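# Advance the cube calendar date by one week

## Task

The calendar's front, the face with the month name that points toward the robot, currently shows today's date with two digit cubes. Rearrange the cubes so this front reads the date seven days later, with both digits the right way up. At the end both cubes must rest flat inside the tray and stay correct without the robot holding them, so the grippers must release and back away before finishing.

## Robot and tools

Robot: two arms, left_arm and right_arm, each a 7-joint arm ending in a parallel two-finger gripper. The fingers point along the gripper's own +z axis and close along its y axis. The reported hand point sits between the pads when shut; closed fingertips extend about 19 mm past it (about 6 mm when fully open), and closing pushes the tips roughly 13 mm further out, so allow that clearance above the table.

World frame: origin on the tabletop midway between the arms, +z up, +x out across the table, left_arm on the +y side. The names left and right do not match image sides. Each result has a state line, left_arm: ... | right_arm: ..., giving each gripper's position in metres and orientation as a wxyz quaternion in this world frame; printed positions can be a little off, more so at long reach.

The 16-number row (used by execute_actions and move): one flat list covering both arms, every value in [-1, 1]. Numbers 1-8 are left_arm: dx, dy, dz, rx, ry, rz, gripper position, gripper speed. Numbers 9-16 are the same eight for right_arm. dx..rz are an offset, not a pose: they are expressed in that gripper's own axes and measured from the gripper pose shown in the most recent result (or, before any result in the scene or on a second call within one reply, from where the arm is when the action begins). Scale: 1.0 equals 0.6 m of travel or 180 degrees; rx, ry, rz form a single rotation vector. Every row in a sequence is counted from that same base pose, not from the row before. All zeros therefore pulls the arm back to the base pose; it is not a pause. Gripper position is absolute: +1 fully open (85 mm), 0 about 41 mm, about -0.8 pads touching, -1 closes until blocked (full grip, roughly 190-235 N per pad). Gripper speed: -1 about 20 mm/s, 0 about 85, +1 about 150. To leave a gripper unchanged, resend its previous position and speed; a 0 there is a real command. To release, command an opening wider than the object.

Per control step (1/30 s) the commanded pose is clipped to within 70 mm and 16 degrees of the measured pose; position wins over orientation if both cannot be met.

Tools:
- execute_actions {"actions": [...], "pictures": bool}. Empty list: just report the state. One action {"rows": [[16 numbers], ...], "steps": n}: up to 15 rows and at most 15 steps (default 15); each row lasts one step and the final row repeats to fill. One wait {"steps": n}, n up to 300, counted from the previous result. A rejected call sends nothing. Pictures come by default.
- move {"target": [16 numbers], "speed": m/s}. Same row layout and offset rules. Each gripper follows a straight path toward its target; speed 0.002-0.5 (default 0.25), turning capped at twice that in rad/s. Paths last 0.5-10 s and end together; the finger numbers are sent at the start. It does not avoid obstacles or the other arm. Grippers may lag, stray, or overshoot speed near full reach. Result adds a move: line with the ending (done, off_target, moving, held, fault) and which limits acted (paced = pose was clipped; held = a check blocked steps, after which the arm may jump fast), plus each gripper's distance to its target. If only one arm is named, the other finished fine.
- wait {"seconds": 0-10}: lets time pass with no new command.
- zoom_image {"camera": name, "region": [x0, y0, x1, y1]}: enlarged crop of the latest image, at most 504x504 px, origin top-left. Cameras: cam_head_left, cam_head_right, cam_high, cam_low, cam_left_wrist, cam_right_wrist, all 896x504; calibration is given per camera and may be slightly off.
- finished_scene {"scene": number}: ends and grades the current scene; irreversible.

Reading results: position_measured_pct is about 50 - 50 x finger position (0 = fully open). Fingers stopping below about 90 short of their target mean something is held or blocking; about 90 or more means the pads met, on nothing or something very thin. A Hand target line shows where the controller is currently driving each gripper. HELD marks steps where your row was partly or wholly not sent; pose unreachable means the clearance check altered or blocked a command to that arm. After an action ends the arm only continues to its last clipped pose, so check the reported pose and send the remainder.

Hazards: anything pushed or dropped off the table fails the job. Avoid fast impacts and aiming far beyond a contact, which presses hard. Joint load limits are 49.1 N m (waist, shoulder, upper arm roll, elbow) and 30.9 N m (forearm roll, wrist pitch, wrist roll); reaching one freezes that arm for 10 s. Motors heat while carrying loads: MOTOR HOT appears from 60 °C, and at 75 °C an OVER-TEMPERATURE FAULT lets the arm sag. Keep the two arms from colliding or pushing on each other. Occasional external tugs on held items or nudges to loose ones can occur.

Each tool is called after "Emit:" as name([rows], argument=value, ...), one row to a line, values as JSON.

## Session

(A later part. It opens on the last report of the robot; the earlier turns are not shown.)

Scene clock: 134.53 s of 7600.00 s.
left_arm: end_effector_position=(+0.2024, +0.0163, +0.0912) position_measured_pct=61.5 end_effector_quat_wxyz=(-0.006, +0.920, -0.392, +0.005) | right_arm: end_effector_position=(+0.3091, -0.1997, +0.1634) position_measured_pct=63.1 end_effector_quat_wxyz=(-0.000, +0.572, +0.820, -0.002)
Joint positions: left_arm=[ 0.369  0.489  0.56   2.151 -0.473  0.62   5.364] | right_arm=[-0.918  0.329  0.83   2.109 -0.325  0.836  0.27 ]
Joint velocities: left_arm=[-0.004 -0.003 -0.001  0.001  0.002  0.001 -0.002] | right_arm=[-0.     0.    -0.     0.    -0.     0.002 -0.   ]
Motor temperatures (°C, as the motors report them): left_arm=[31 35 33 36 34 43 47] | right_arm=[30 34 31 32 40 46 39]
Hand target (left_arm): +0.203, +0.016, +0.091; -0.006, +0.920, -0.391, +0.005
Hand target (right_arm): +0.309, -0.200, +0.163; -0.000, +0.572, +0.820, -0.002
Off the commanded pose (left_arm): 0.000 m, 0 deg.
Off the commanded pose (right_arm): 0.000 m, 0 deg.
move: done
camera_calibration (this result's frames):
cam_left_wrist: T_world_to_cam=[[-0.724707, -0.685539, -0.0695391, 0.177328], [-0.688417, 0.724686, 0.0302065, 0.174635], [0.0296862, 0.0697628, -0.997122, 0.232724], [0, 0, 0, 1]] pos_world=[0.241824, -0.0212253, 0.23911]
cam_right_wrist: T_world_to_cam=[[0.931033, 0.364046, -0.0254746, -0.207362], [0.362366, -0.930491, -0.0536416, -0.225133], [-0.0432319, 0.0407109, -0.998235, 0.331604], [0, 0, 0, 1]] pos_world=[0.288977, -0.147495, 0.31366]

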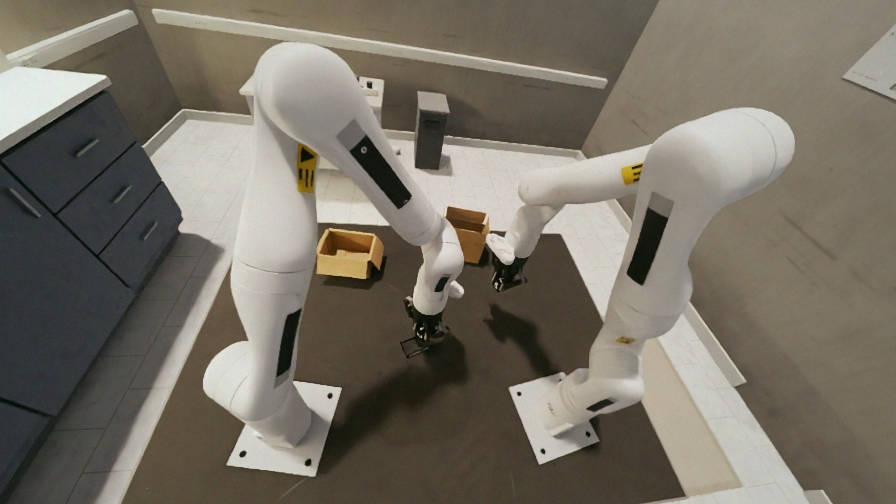

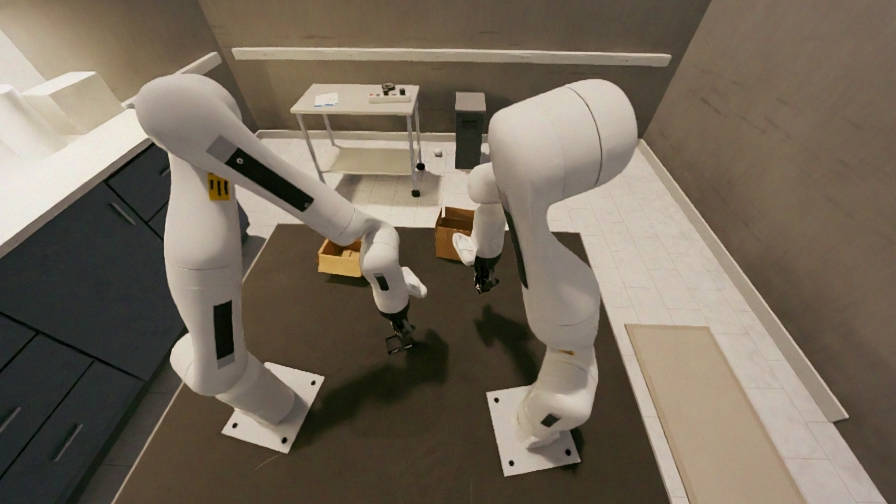

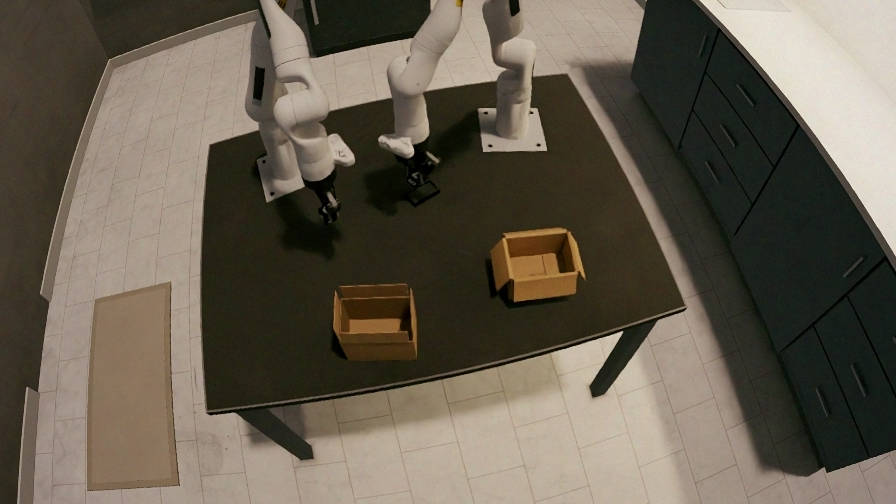

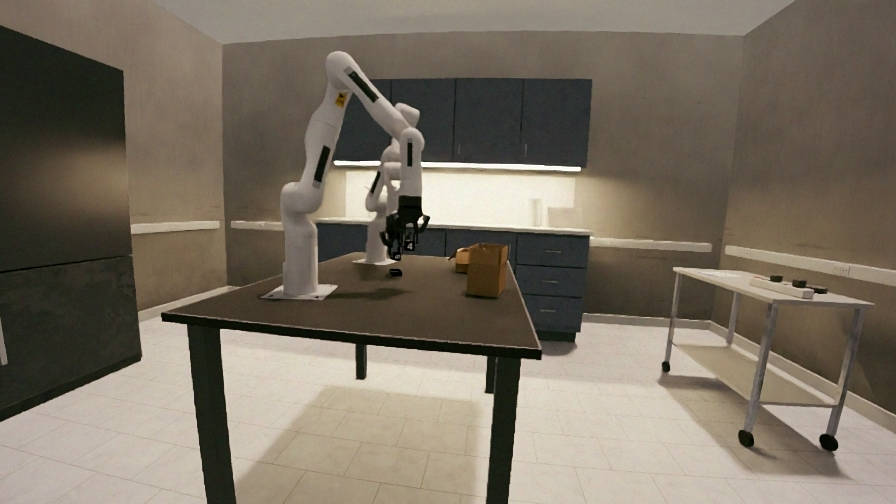

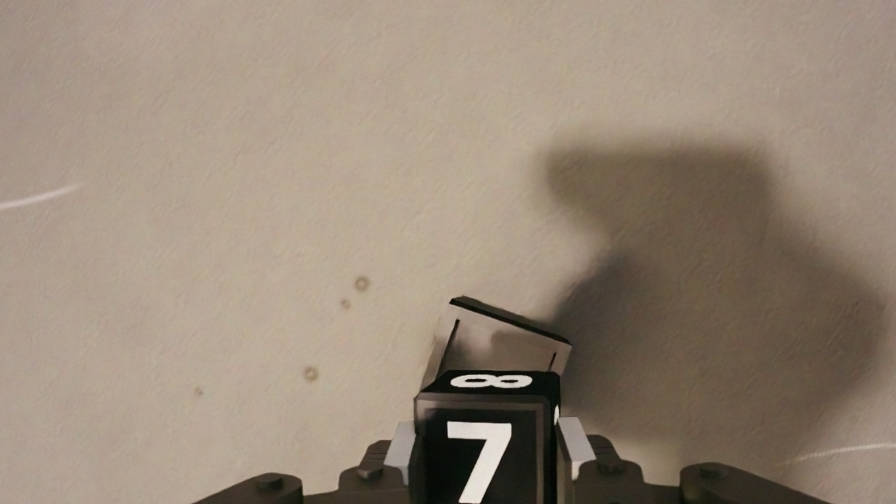

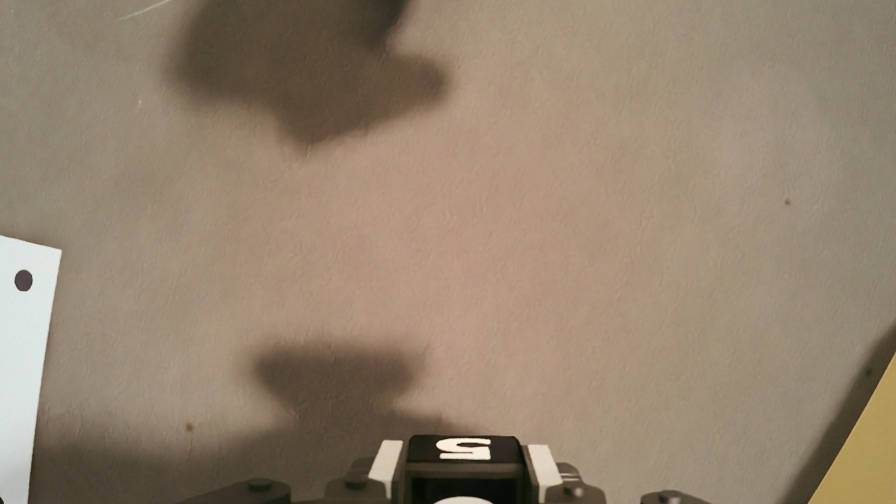

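Emit:
move(target=[-0.1067,-0.2587,0,0,0,0.244,-1,-0.6, 0,0,0,0,0,0,-1,-0.3], speed=0.25)

Emit:
move(target=[0,0,0.098,0,0,0,-1,-0.6, 0,0,0,0,0,0,-1,-0.3], speed=0.05)

Emit:
zoom_image(camera="cam_low", region=[370, 220, 460, 285])

Scene clock: 142.67 s of 7600.00 s.
left_arm: end_effector_position=(+0.2700, +0.1692, +0.0930) position_measured_pct=61.5 end_effector_quat_wxyz=(-0.007, +0.706, -0.708, +0.002) | right_arm: end_effector_position=(+0.3091, -0.1997, +0.1634) position_measured_pct=63.1 end_effector_quat_wxyz=(-0.000, +0.572, +0.820, -0.002)
Joint positions: left_arm=[-0.355  0.446  0.827  2.347 -0.653  0.575  4.316] | right_arm=[-0.918  0.329  0.83   2.109 -0.325  0.836  0.27 ]
Joint velocities: left_arm=[-0.018 -0.001 -0.01  -0.002  0.008 -0.002 -0.01 ] | right_arm=[-0.001  0.     0.     0.    -0.     0.001 -0.   ]
Motor temperatures (°C, as the motors report them): left_arm=[31 35 33 36 34 43 47] | right_arm=[30 34 31 32 40 46 39]
Hand target (left_arm): +0.270, +0.170, +0.093; -0.007, +0.707, -0.707, +0.002
Hand target (right_arm): +0.309, -0.200, +0.163; -0.000, +0.572, +0.820, -0.002
Off the commanded pose (left_arm): 0.001 m, 0 deg.
Off the commanded pose (right_arm): 0.000 m, 0 deg.
After step 90, 3.20 s passed at rest.
move: done
camera_calibration (this result's frames):
cam_left_wrist: T_world_to_cam=[[-0.997673, 0.0118828, -0.0671302, 0.286637], [0.00911276, 0.9991, 0.0414196, -0.125508], [0.067562, 0.0407115, -0.996884, 0.216479], [0, 0, 0, 1]] pos_world=[0.272488, 0.113176, 0.240245]
cam_right_wrist: T_world_to_cam=[[0.931033, 0.364046, -0.0254716, -0.207364], [0.362367, -0.930491, -0.0536405, -0.225134], [-0.0432287, 0.040711, -0.998235, 0.331604], [0, 0, 0, 1]] pos_world=[0.288978, -0.147495, 0.313661]

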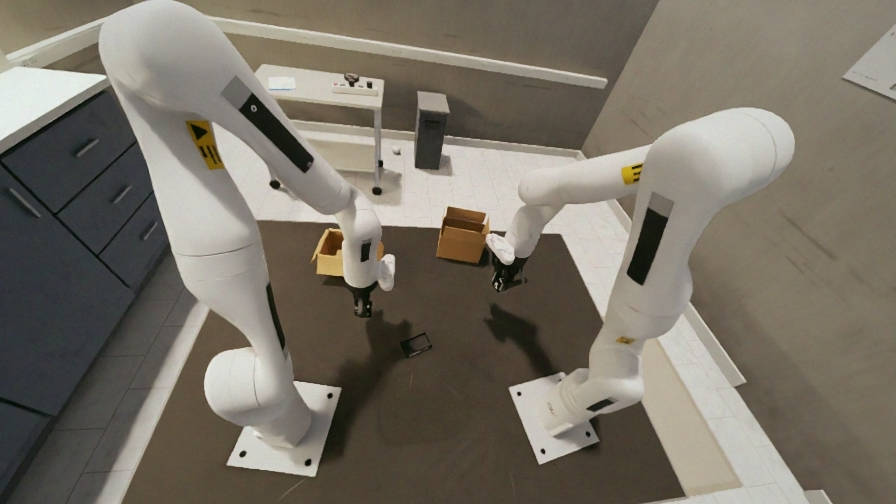

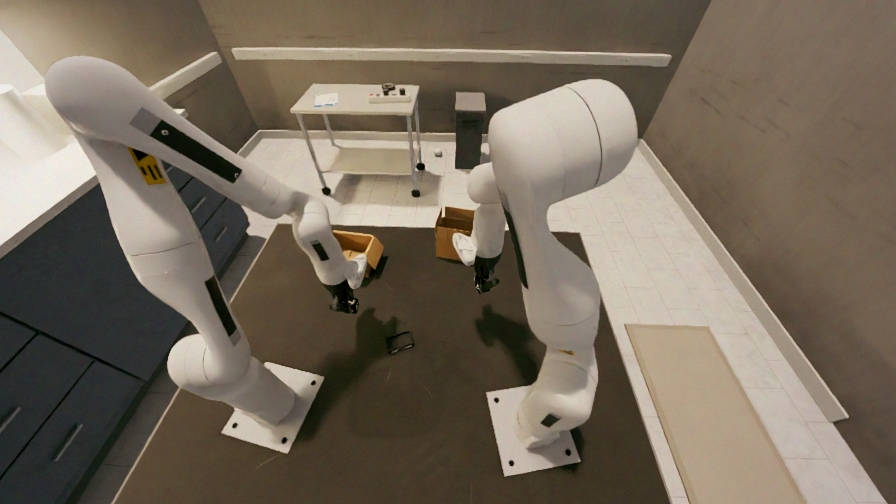

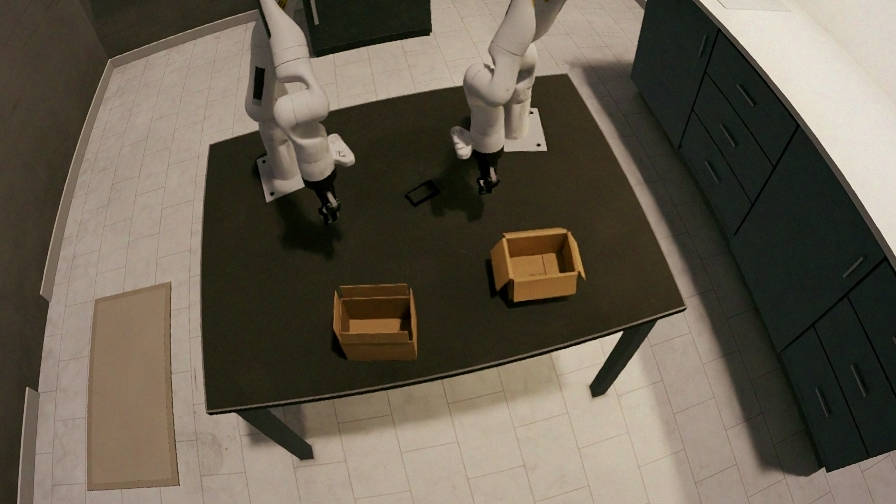

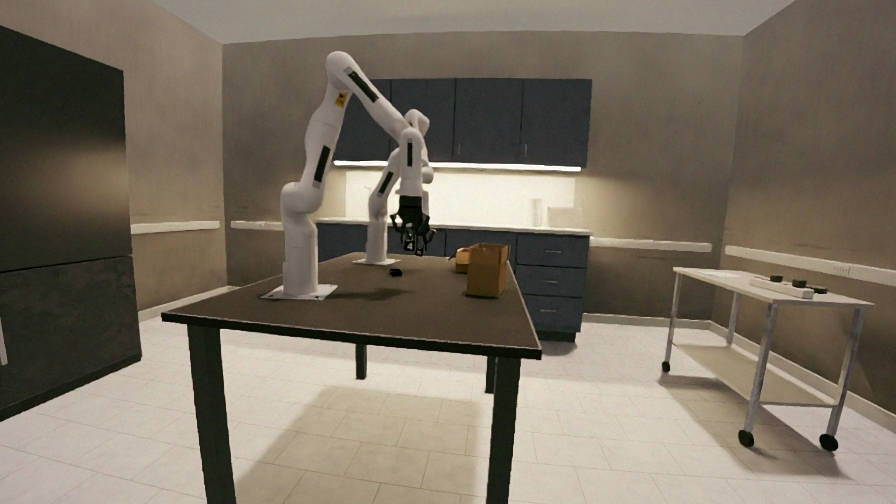

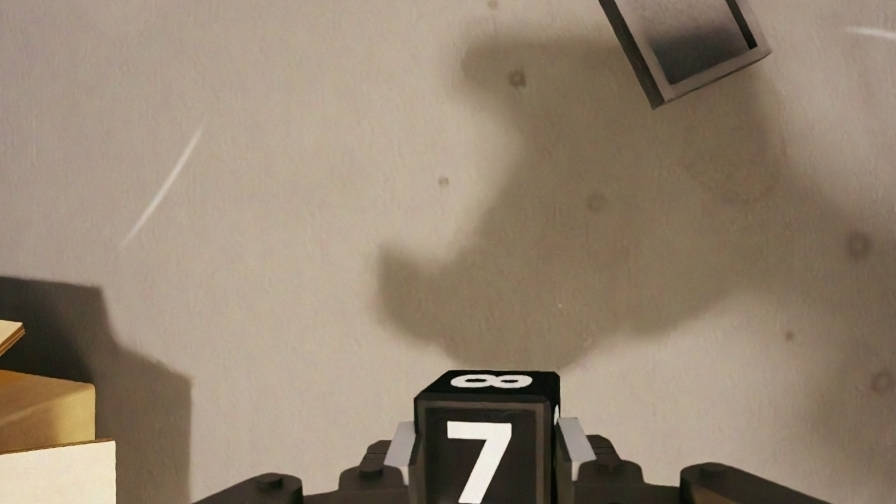

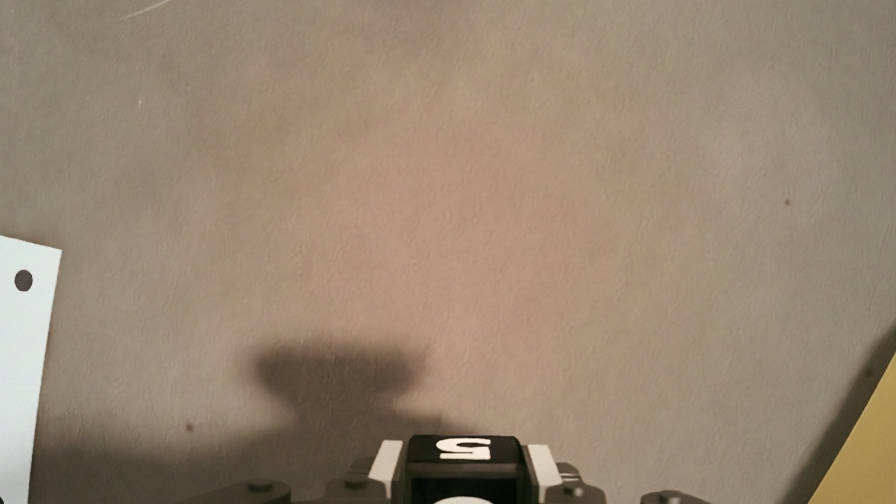

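Scene clock: 144.10 s of 7600.00 s.
left_arm: end_effector_position=(+0.2714, +0.1700, +0.0343) position_measured_pct=61.5 end_effector_quat_wxyz=(-0.008, +0.707, -0.708, +0.002) | right_arm: end_effector_position=(+0.3091, -0.1997, +0.1634) position_measured_pct=63.1 end_effector_quat_wxyz=(-0.000, +0.572, +0.820, -0.002)
Joint positions: left_arm=[-0.122  0.583  0.528  2.396 -0.948  0.366  4.571] | right_arm=[-0.918  0.329  0.83   2.109 -0.325  0.836  0.27 ]
Joint velocities: left_arm=[ 0.012  0.005  0.003  0.001 -0.005  0.     0.005] | right_arm=[ 0.001  0.     0.    -0.     0.    -0.001 -0.   ]
Motor temperatures (°C, as the motors report them): left_arm=[31 35 33 36 34 43 47] | right_arm=[30 34 31 32 40 46 39]
Hand target (left_arm): +0.271, +0.170, +0.034; -0.008, +0.706, -0.708, +0.002
Hand target (right_arm): +0.309, -0.200, +0.163; -0.000, +0.572, +0.820, -0.002
Off the commanded pose (left_arm): 0.001 m, 0 deg.
Off the commanded pose (right_arm): 0.000 m, 0 deg.
move: done
camera_calibration (this result's frames):
cam_left_wrist: T_world_to_cam=[[-0.997601, 0.0104067, -0.0684354, 0.284375], [0.00754417, 0.999091, 0.041954, -0.123511], [0.0688098, 0.041337, -0.996773, 0.157386], [0, 0, 0, 1]] pos_world=[0.273795, 0.113933, 0.181522]
cam_right_wrist: T_world_to_cam=[[0.931033, 0.364046, -0.0254691, -0.207366], [0.362367, -0.930491, -0.0536395, -0.225134], [-0.043226, 0.0407109, -0.998236, 0.331603], [0, 0, 0, 1]] pos_world=[0.288979, -0.147494, 0.313661]

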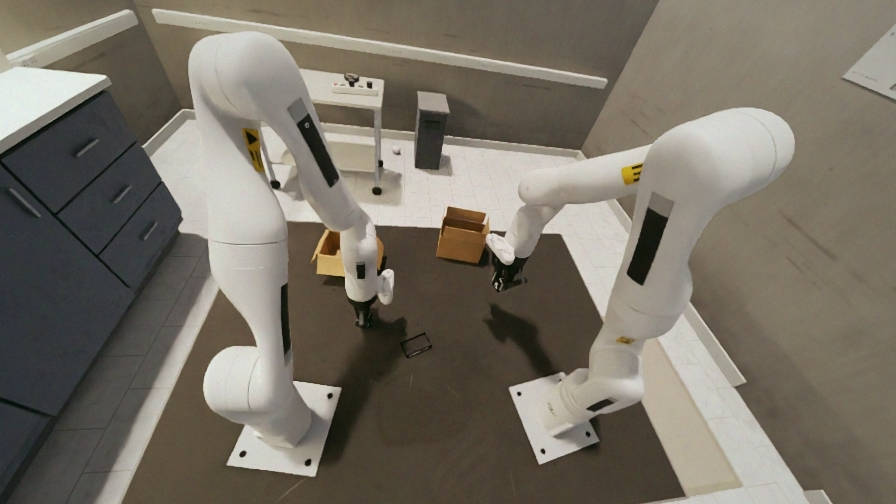

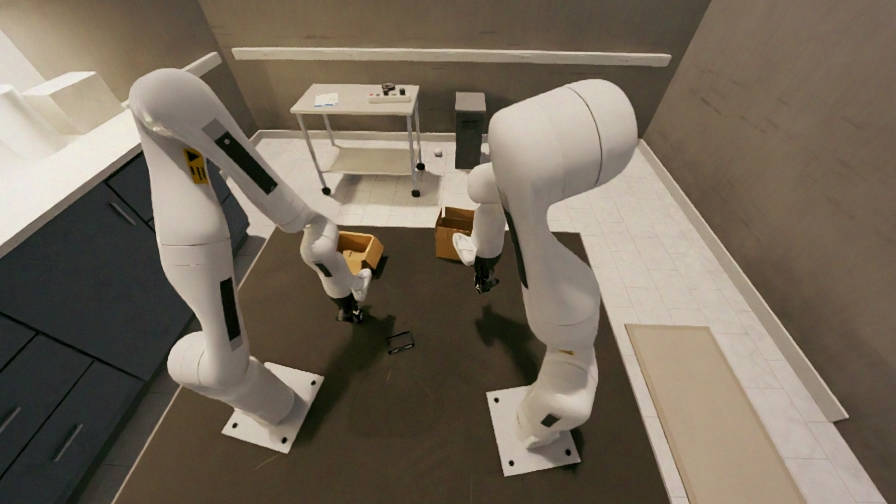

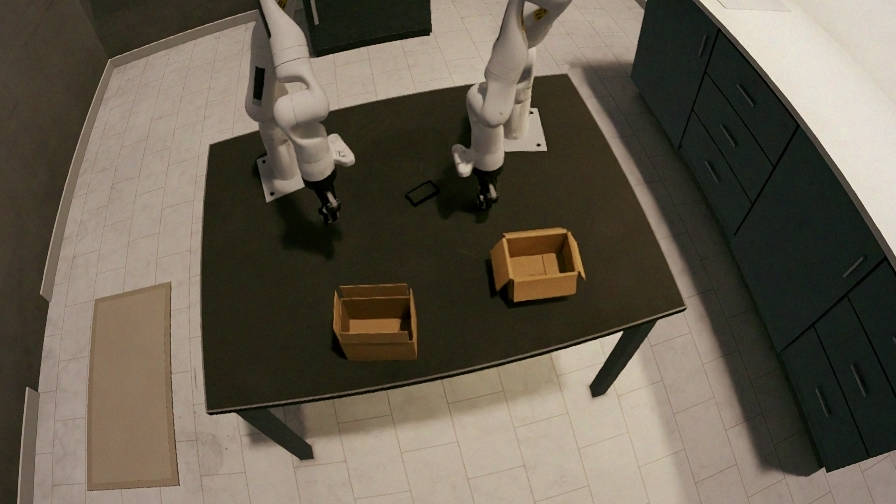

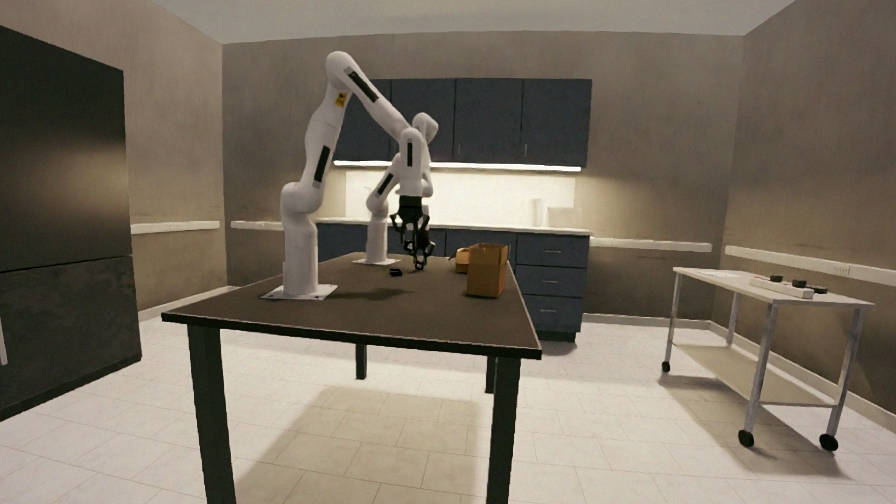

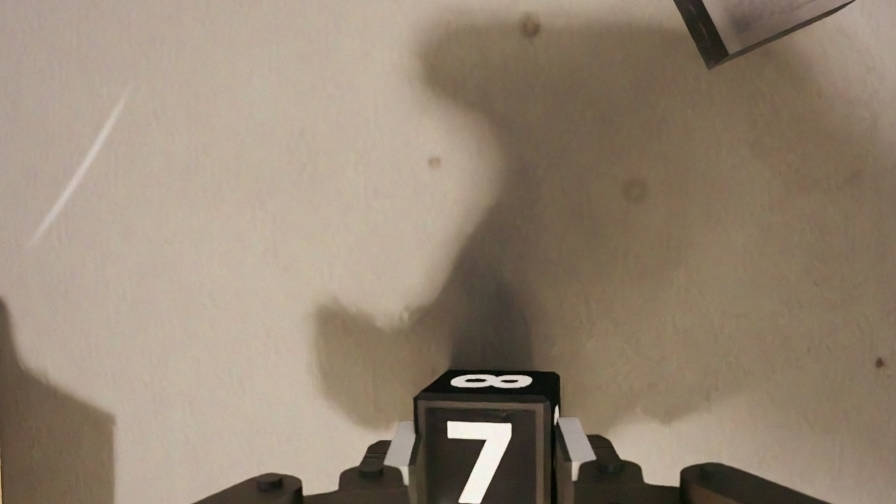

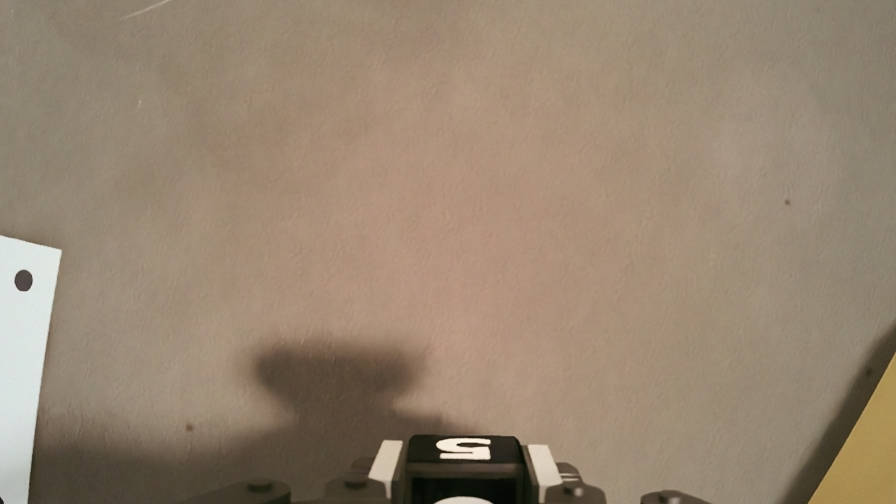

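Region (370, 220, 460, 285) of cam_low's 896x504 image, scaled by 5.600, with more detail than that image has.

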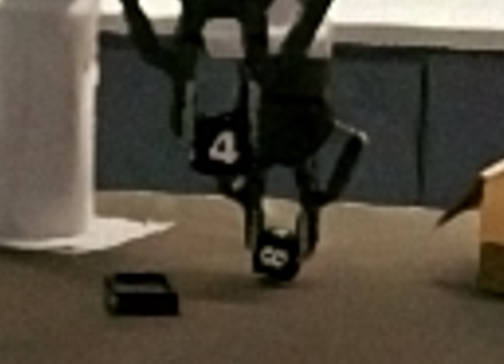

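Emit:
execute_actions(actions=[])

Scene clock: 151.90 s of 7600.00 s.
left_arm: end_effector_position=(+0.2710, +0.1697, +0.0342) position_measured_pct=61.5 end_effector_quat_wxyz=(-0.008, +0.706, -0.708, +0.002) | right_arm: end_effector_position=(+0.3091, -0.1997, +0.1634) position_measured_pct=63.1 end_effector_quat_wxyz=(-0.000, +0.572, +0.820, -0.002)
Joint positions: left_arm=[-0.121  0.583  0.529  2.396 -0.948  0.366  4.571] | right_arm=[-0.918  0.329  0.83   2.109 -0.325  0.836  0.27 ]
Joint velocities: left_arm=[ 0.    -0.    -0.    -0.     0.    -0.     0.001] | right_arm=[ 0.001  0.     0.    -0.     0.     0.    -0.   ]
Motor temperatures (°C, as the motors report them): left_arm=[31 35 33 36 34 43 47] | right_arm=[30 34 31 32 40 46 39]
Hand target (left_arm): +0.271, +0.170, +0.034; -0.008, +0.706, -0.708, +0.002
Hand target (right_arm): +0.309, -0.200, +0.163; -0.000, +0.572, +0.820, -0.002
Off the commanded pose (left_arm): 0.000 m, 0 deg.
Off the commanded pose (right_arm): 0.000 m, 0 deg.
Steps of this call (steps 1 to 90: nothing new was sent; then 4.80 s passed at rest). Readings (end_effector_position | what the end effector reports):
1: left_arm (+0.2713, +0.1699, +0.0342) | right_arm (+0.3091, -0.1997, +0.1634) | left_arm position_measured_pct=61.5 | right_arm position_measured_pct=63.1
2: left_arm (+0.2712, +0.1698, +0.0342) | right_arm (+0.3091, -0.1997, +0.1634) | left_arm position_measured_pct=61.5 | right_arm position_measured_pct=63.1
4: left_arm (+0.2711, +0.1698, +0.0342) | right_arm (+0.3091, -0.1997, +0.1634) | left_arm position_measured_pct=61.5 | right_arm position_measured_pct=63.1
8: left_arm (+0.2711, +0.1697, +0.0342) | right_arm (+0.3091, -0.1997, +0.1634) | left_arm position_measured_pct=61.5 | right_arm position_measured_pct=63.1
90: the state above
camera_calibration (this result's frames):
cam_left_wrist: T_world_to_cam=[[-0.997616, 0.011966, -0.0679688, 0.283743], [0.00912585, 0.999078, 0.041944, -0.123545], [0.0684081, 0.0412237, -0.996805, 0.157433], [0, 0, 0, 1]] pos_world=[0.273425, 0.113546, 0.181398]
cam_right_wrist: T_world_to_cam=[[0.931033, 0.364046, -0.0254688, -0.207366], [0.362367, -0.930491, -0.0536395, -0.225134], [-0.0432258, 0.0407111, -0.998236, 0.331603], [0, 0, 0, 1]] pos_world=[0.288979, -0.147494, 0.313661]

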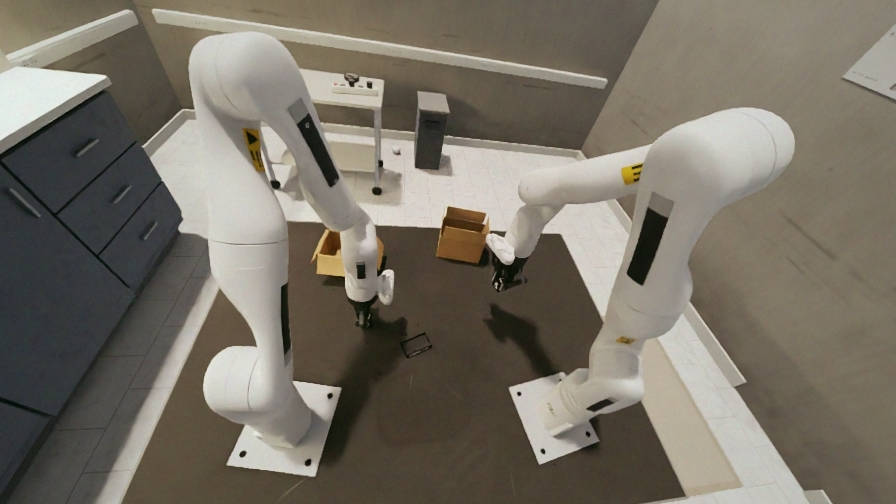

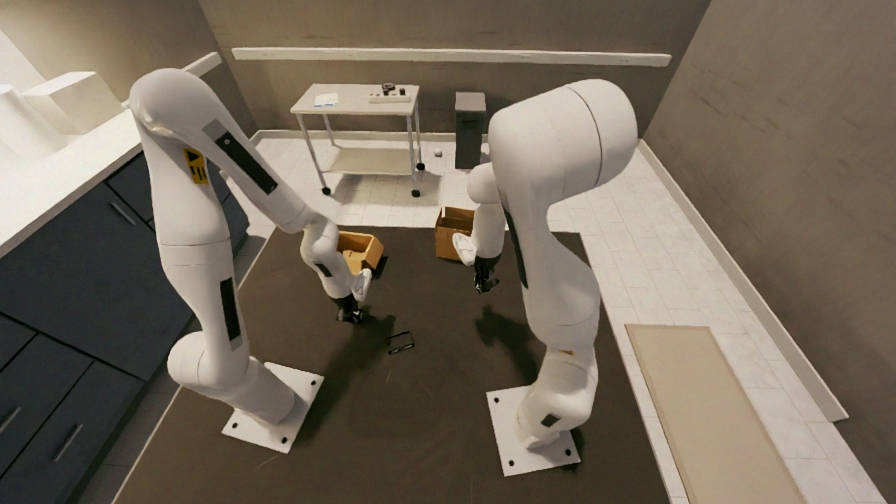

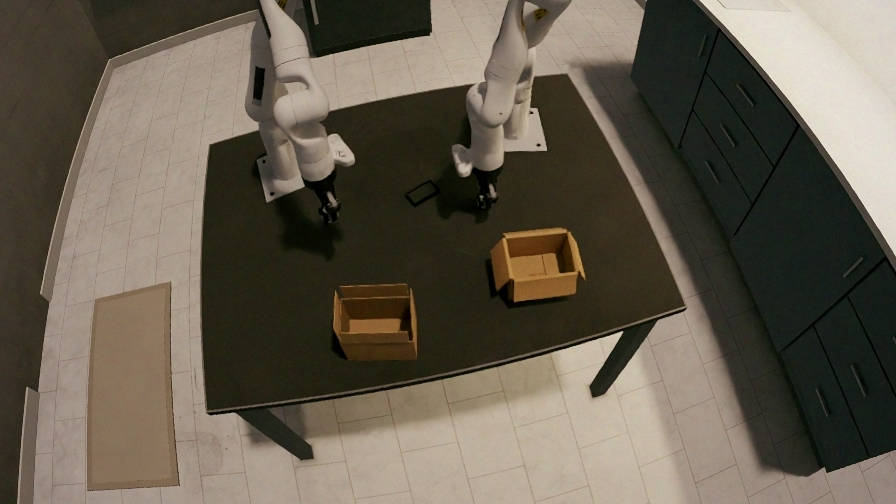

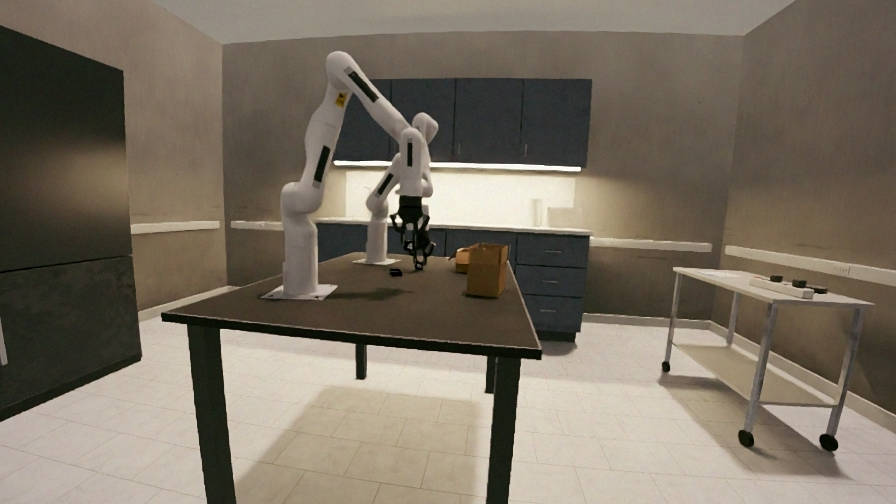

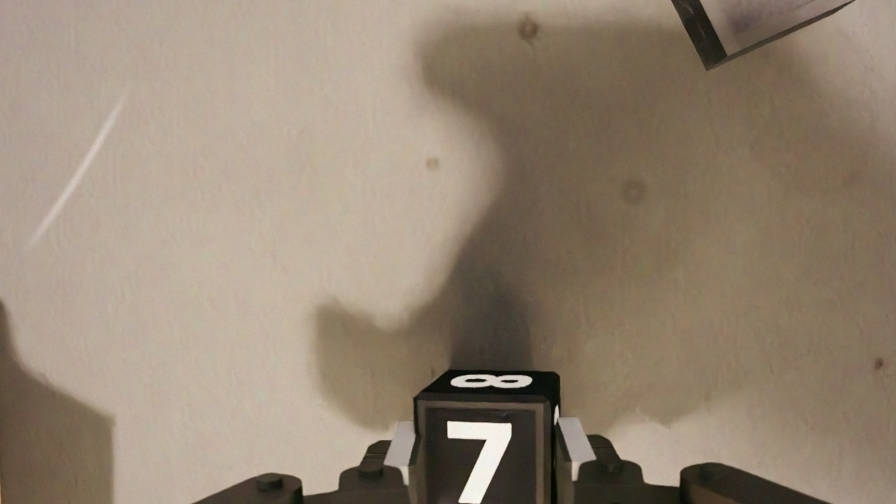

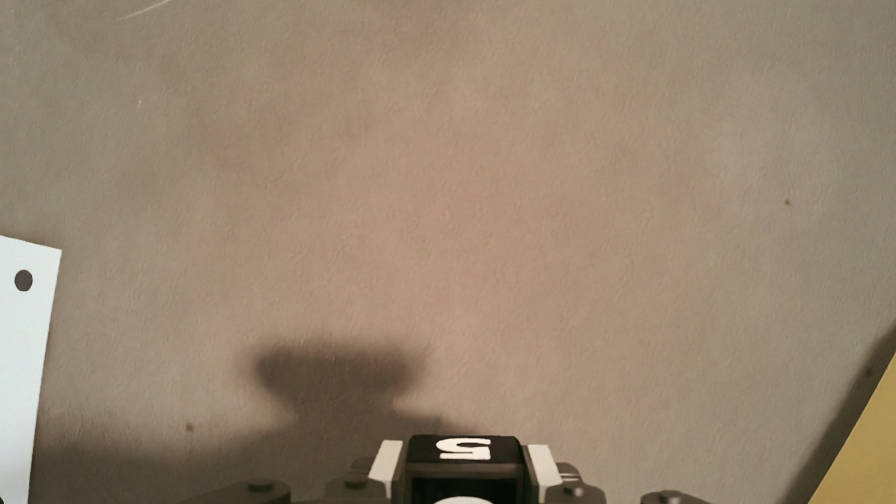

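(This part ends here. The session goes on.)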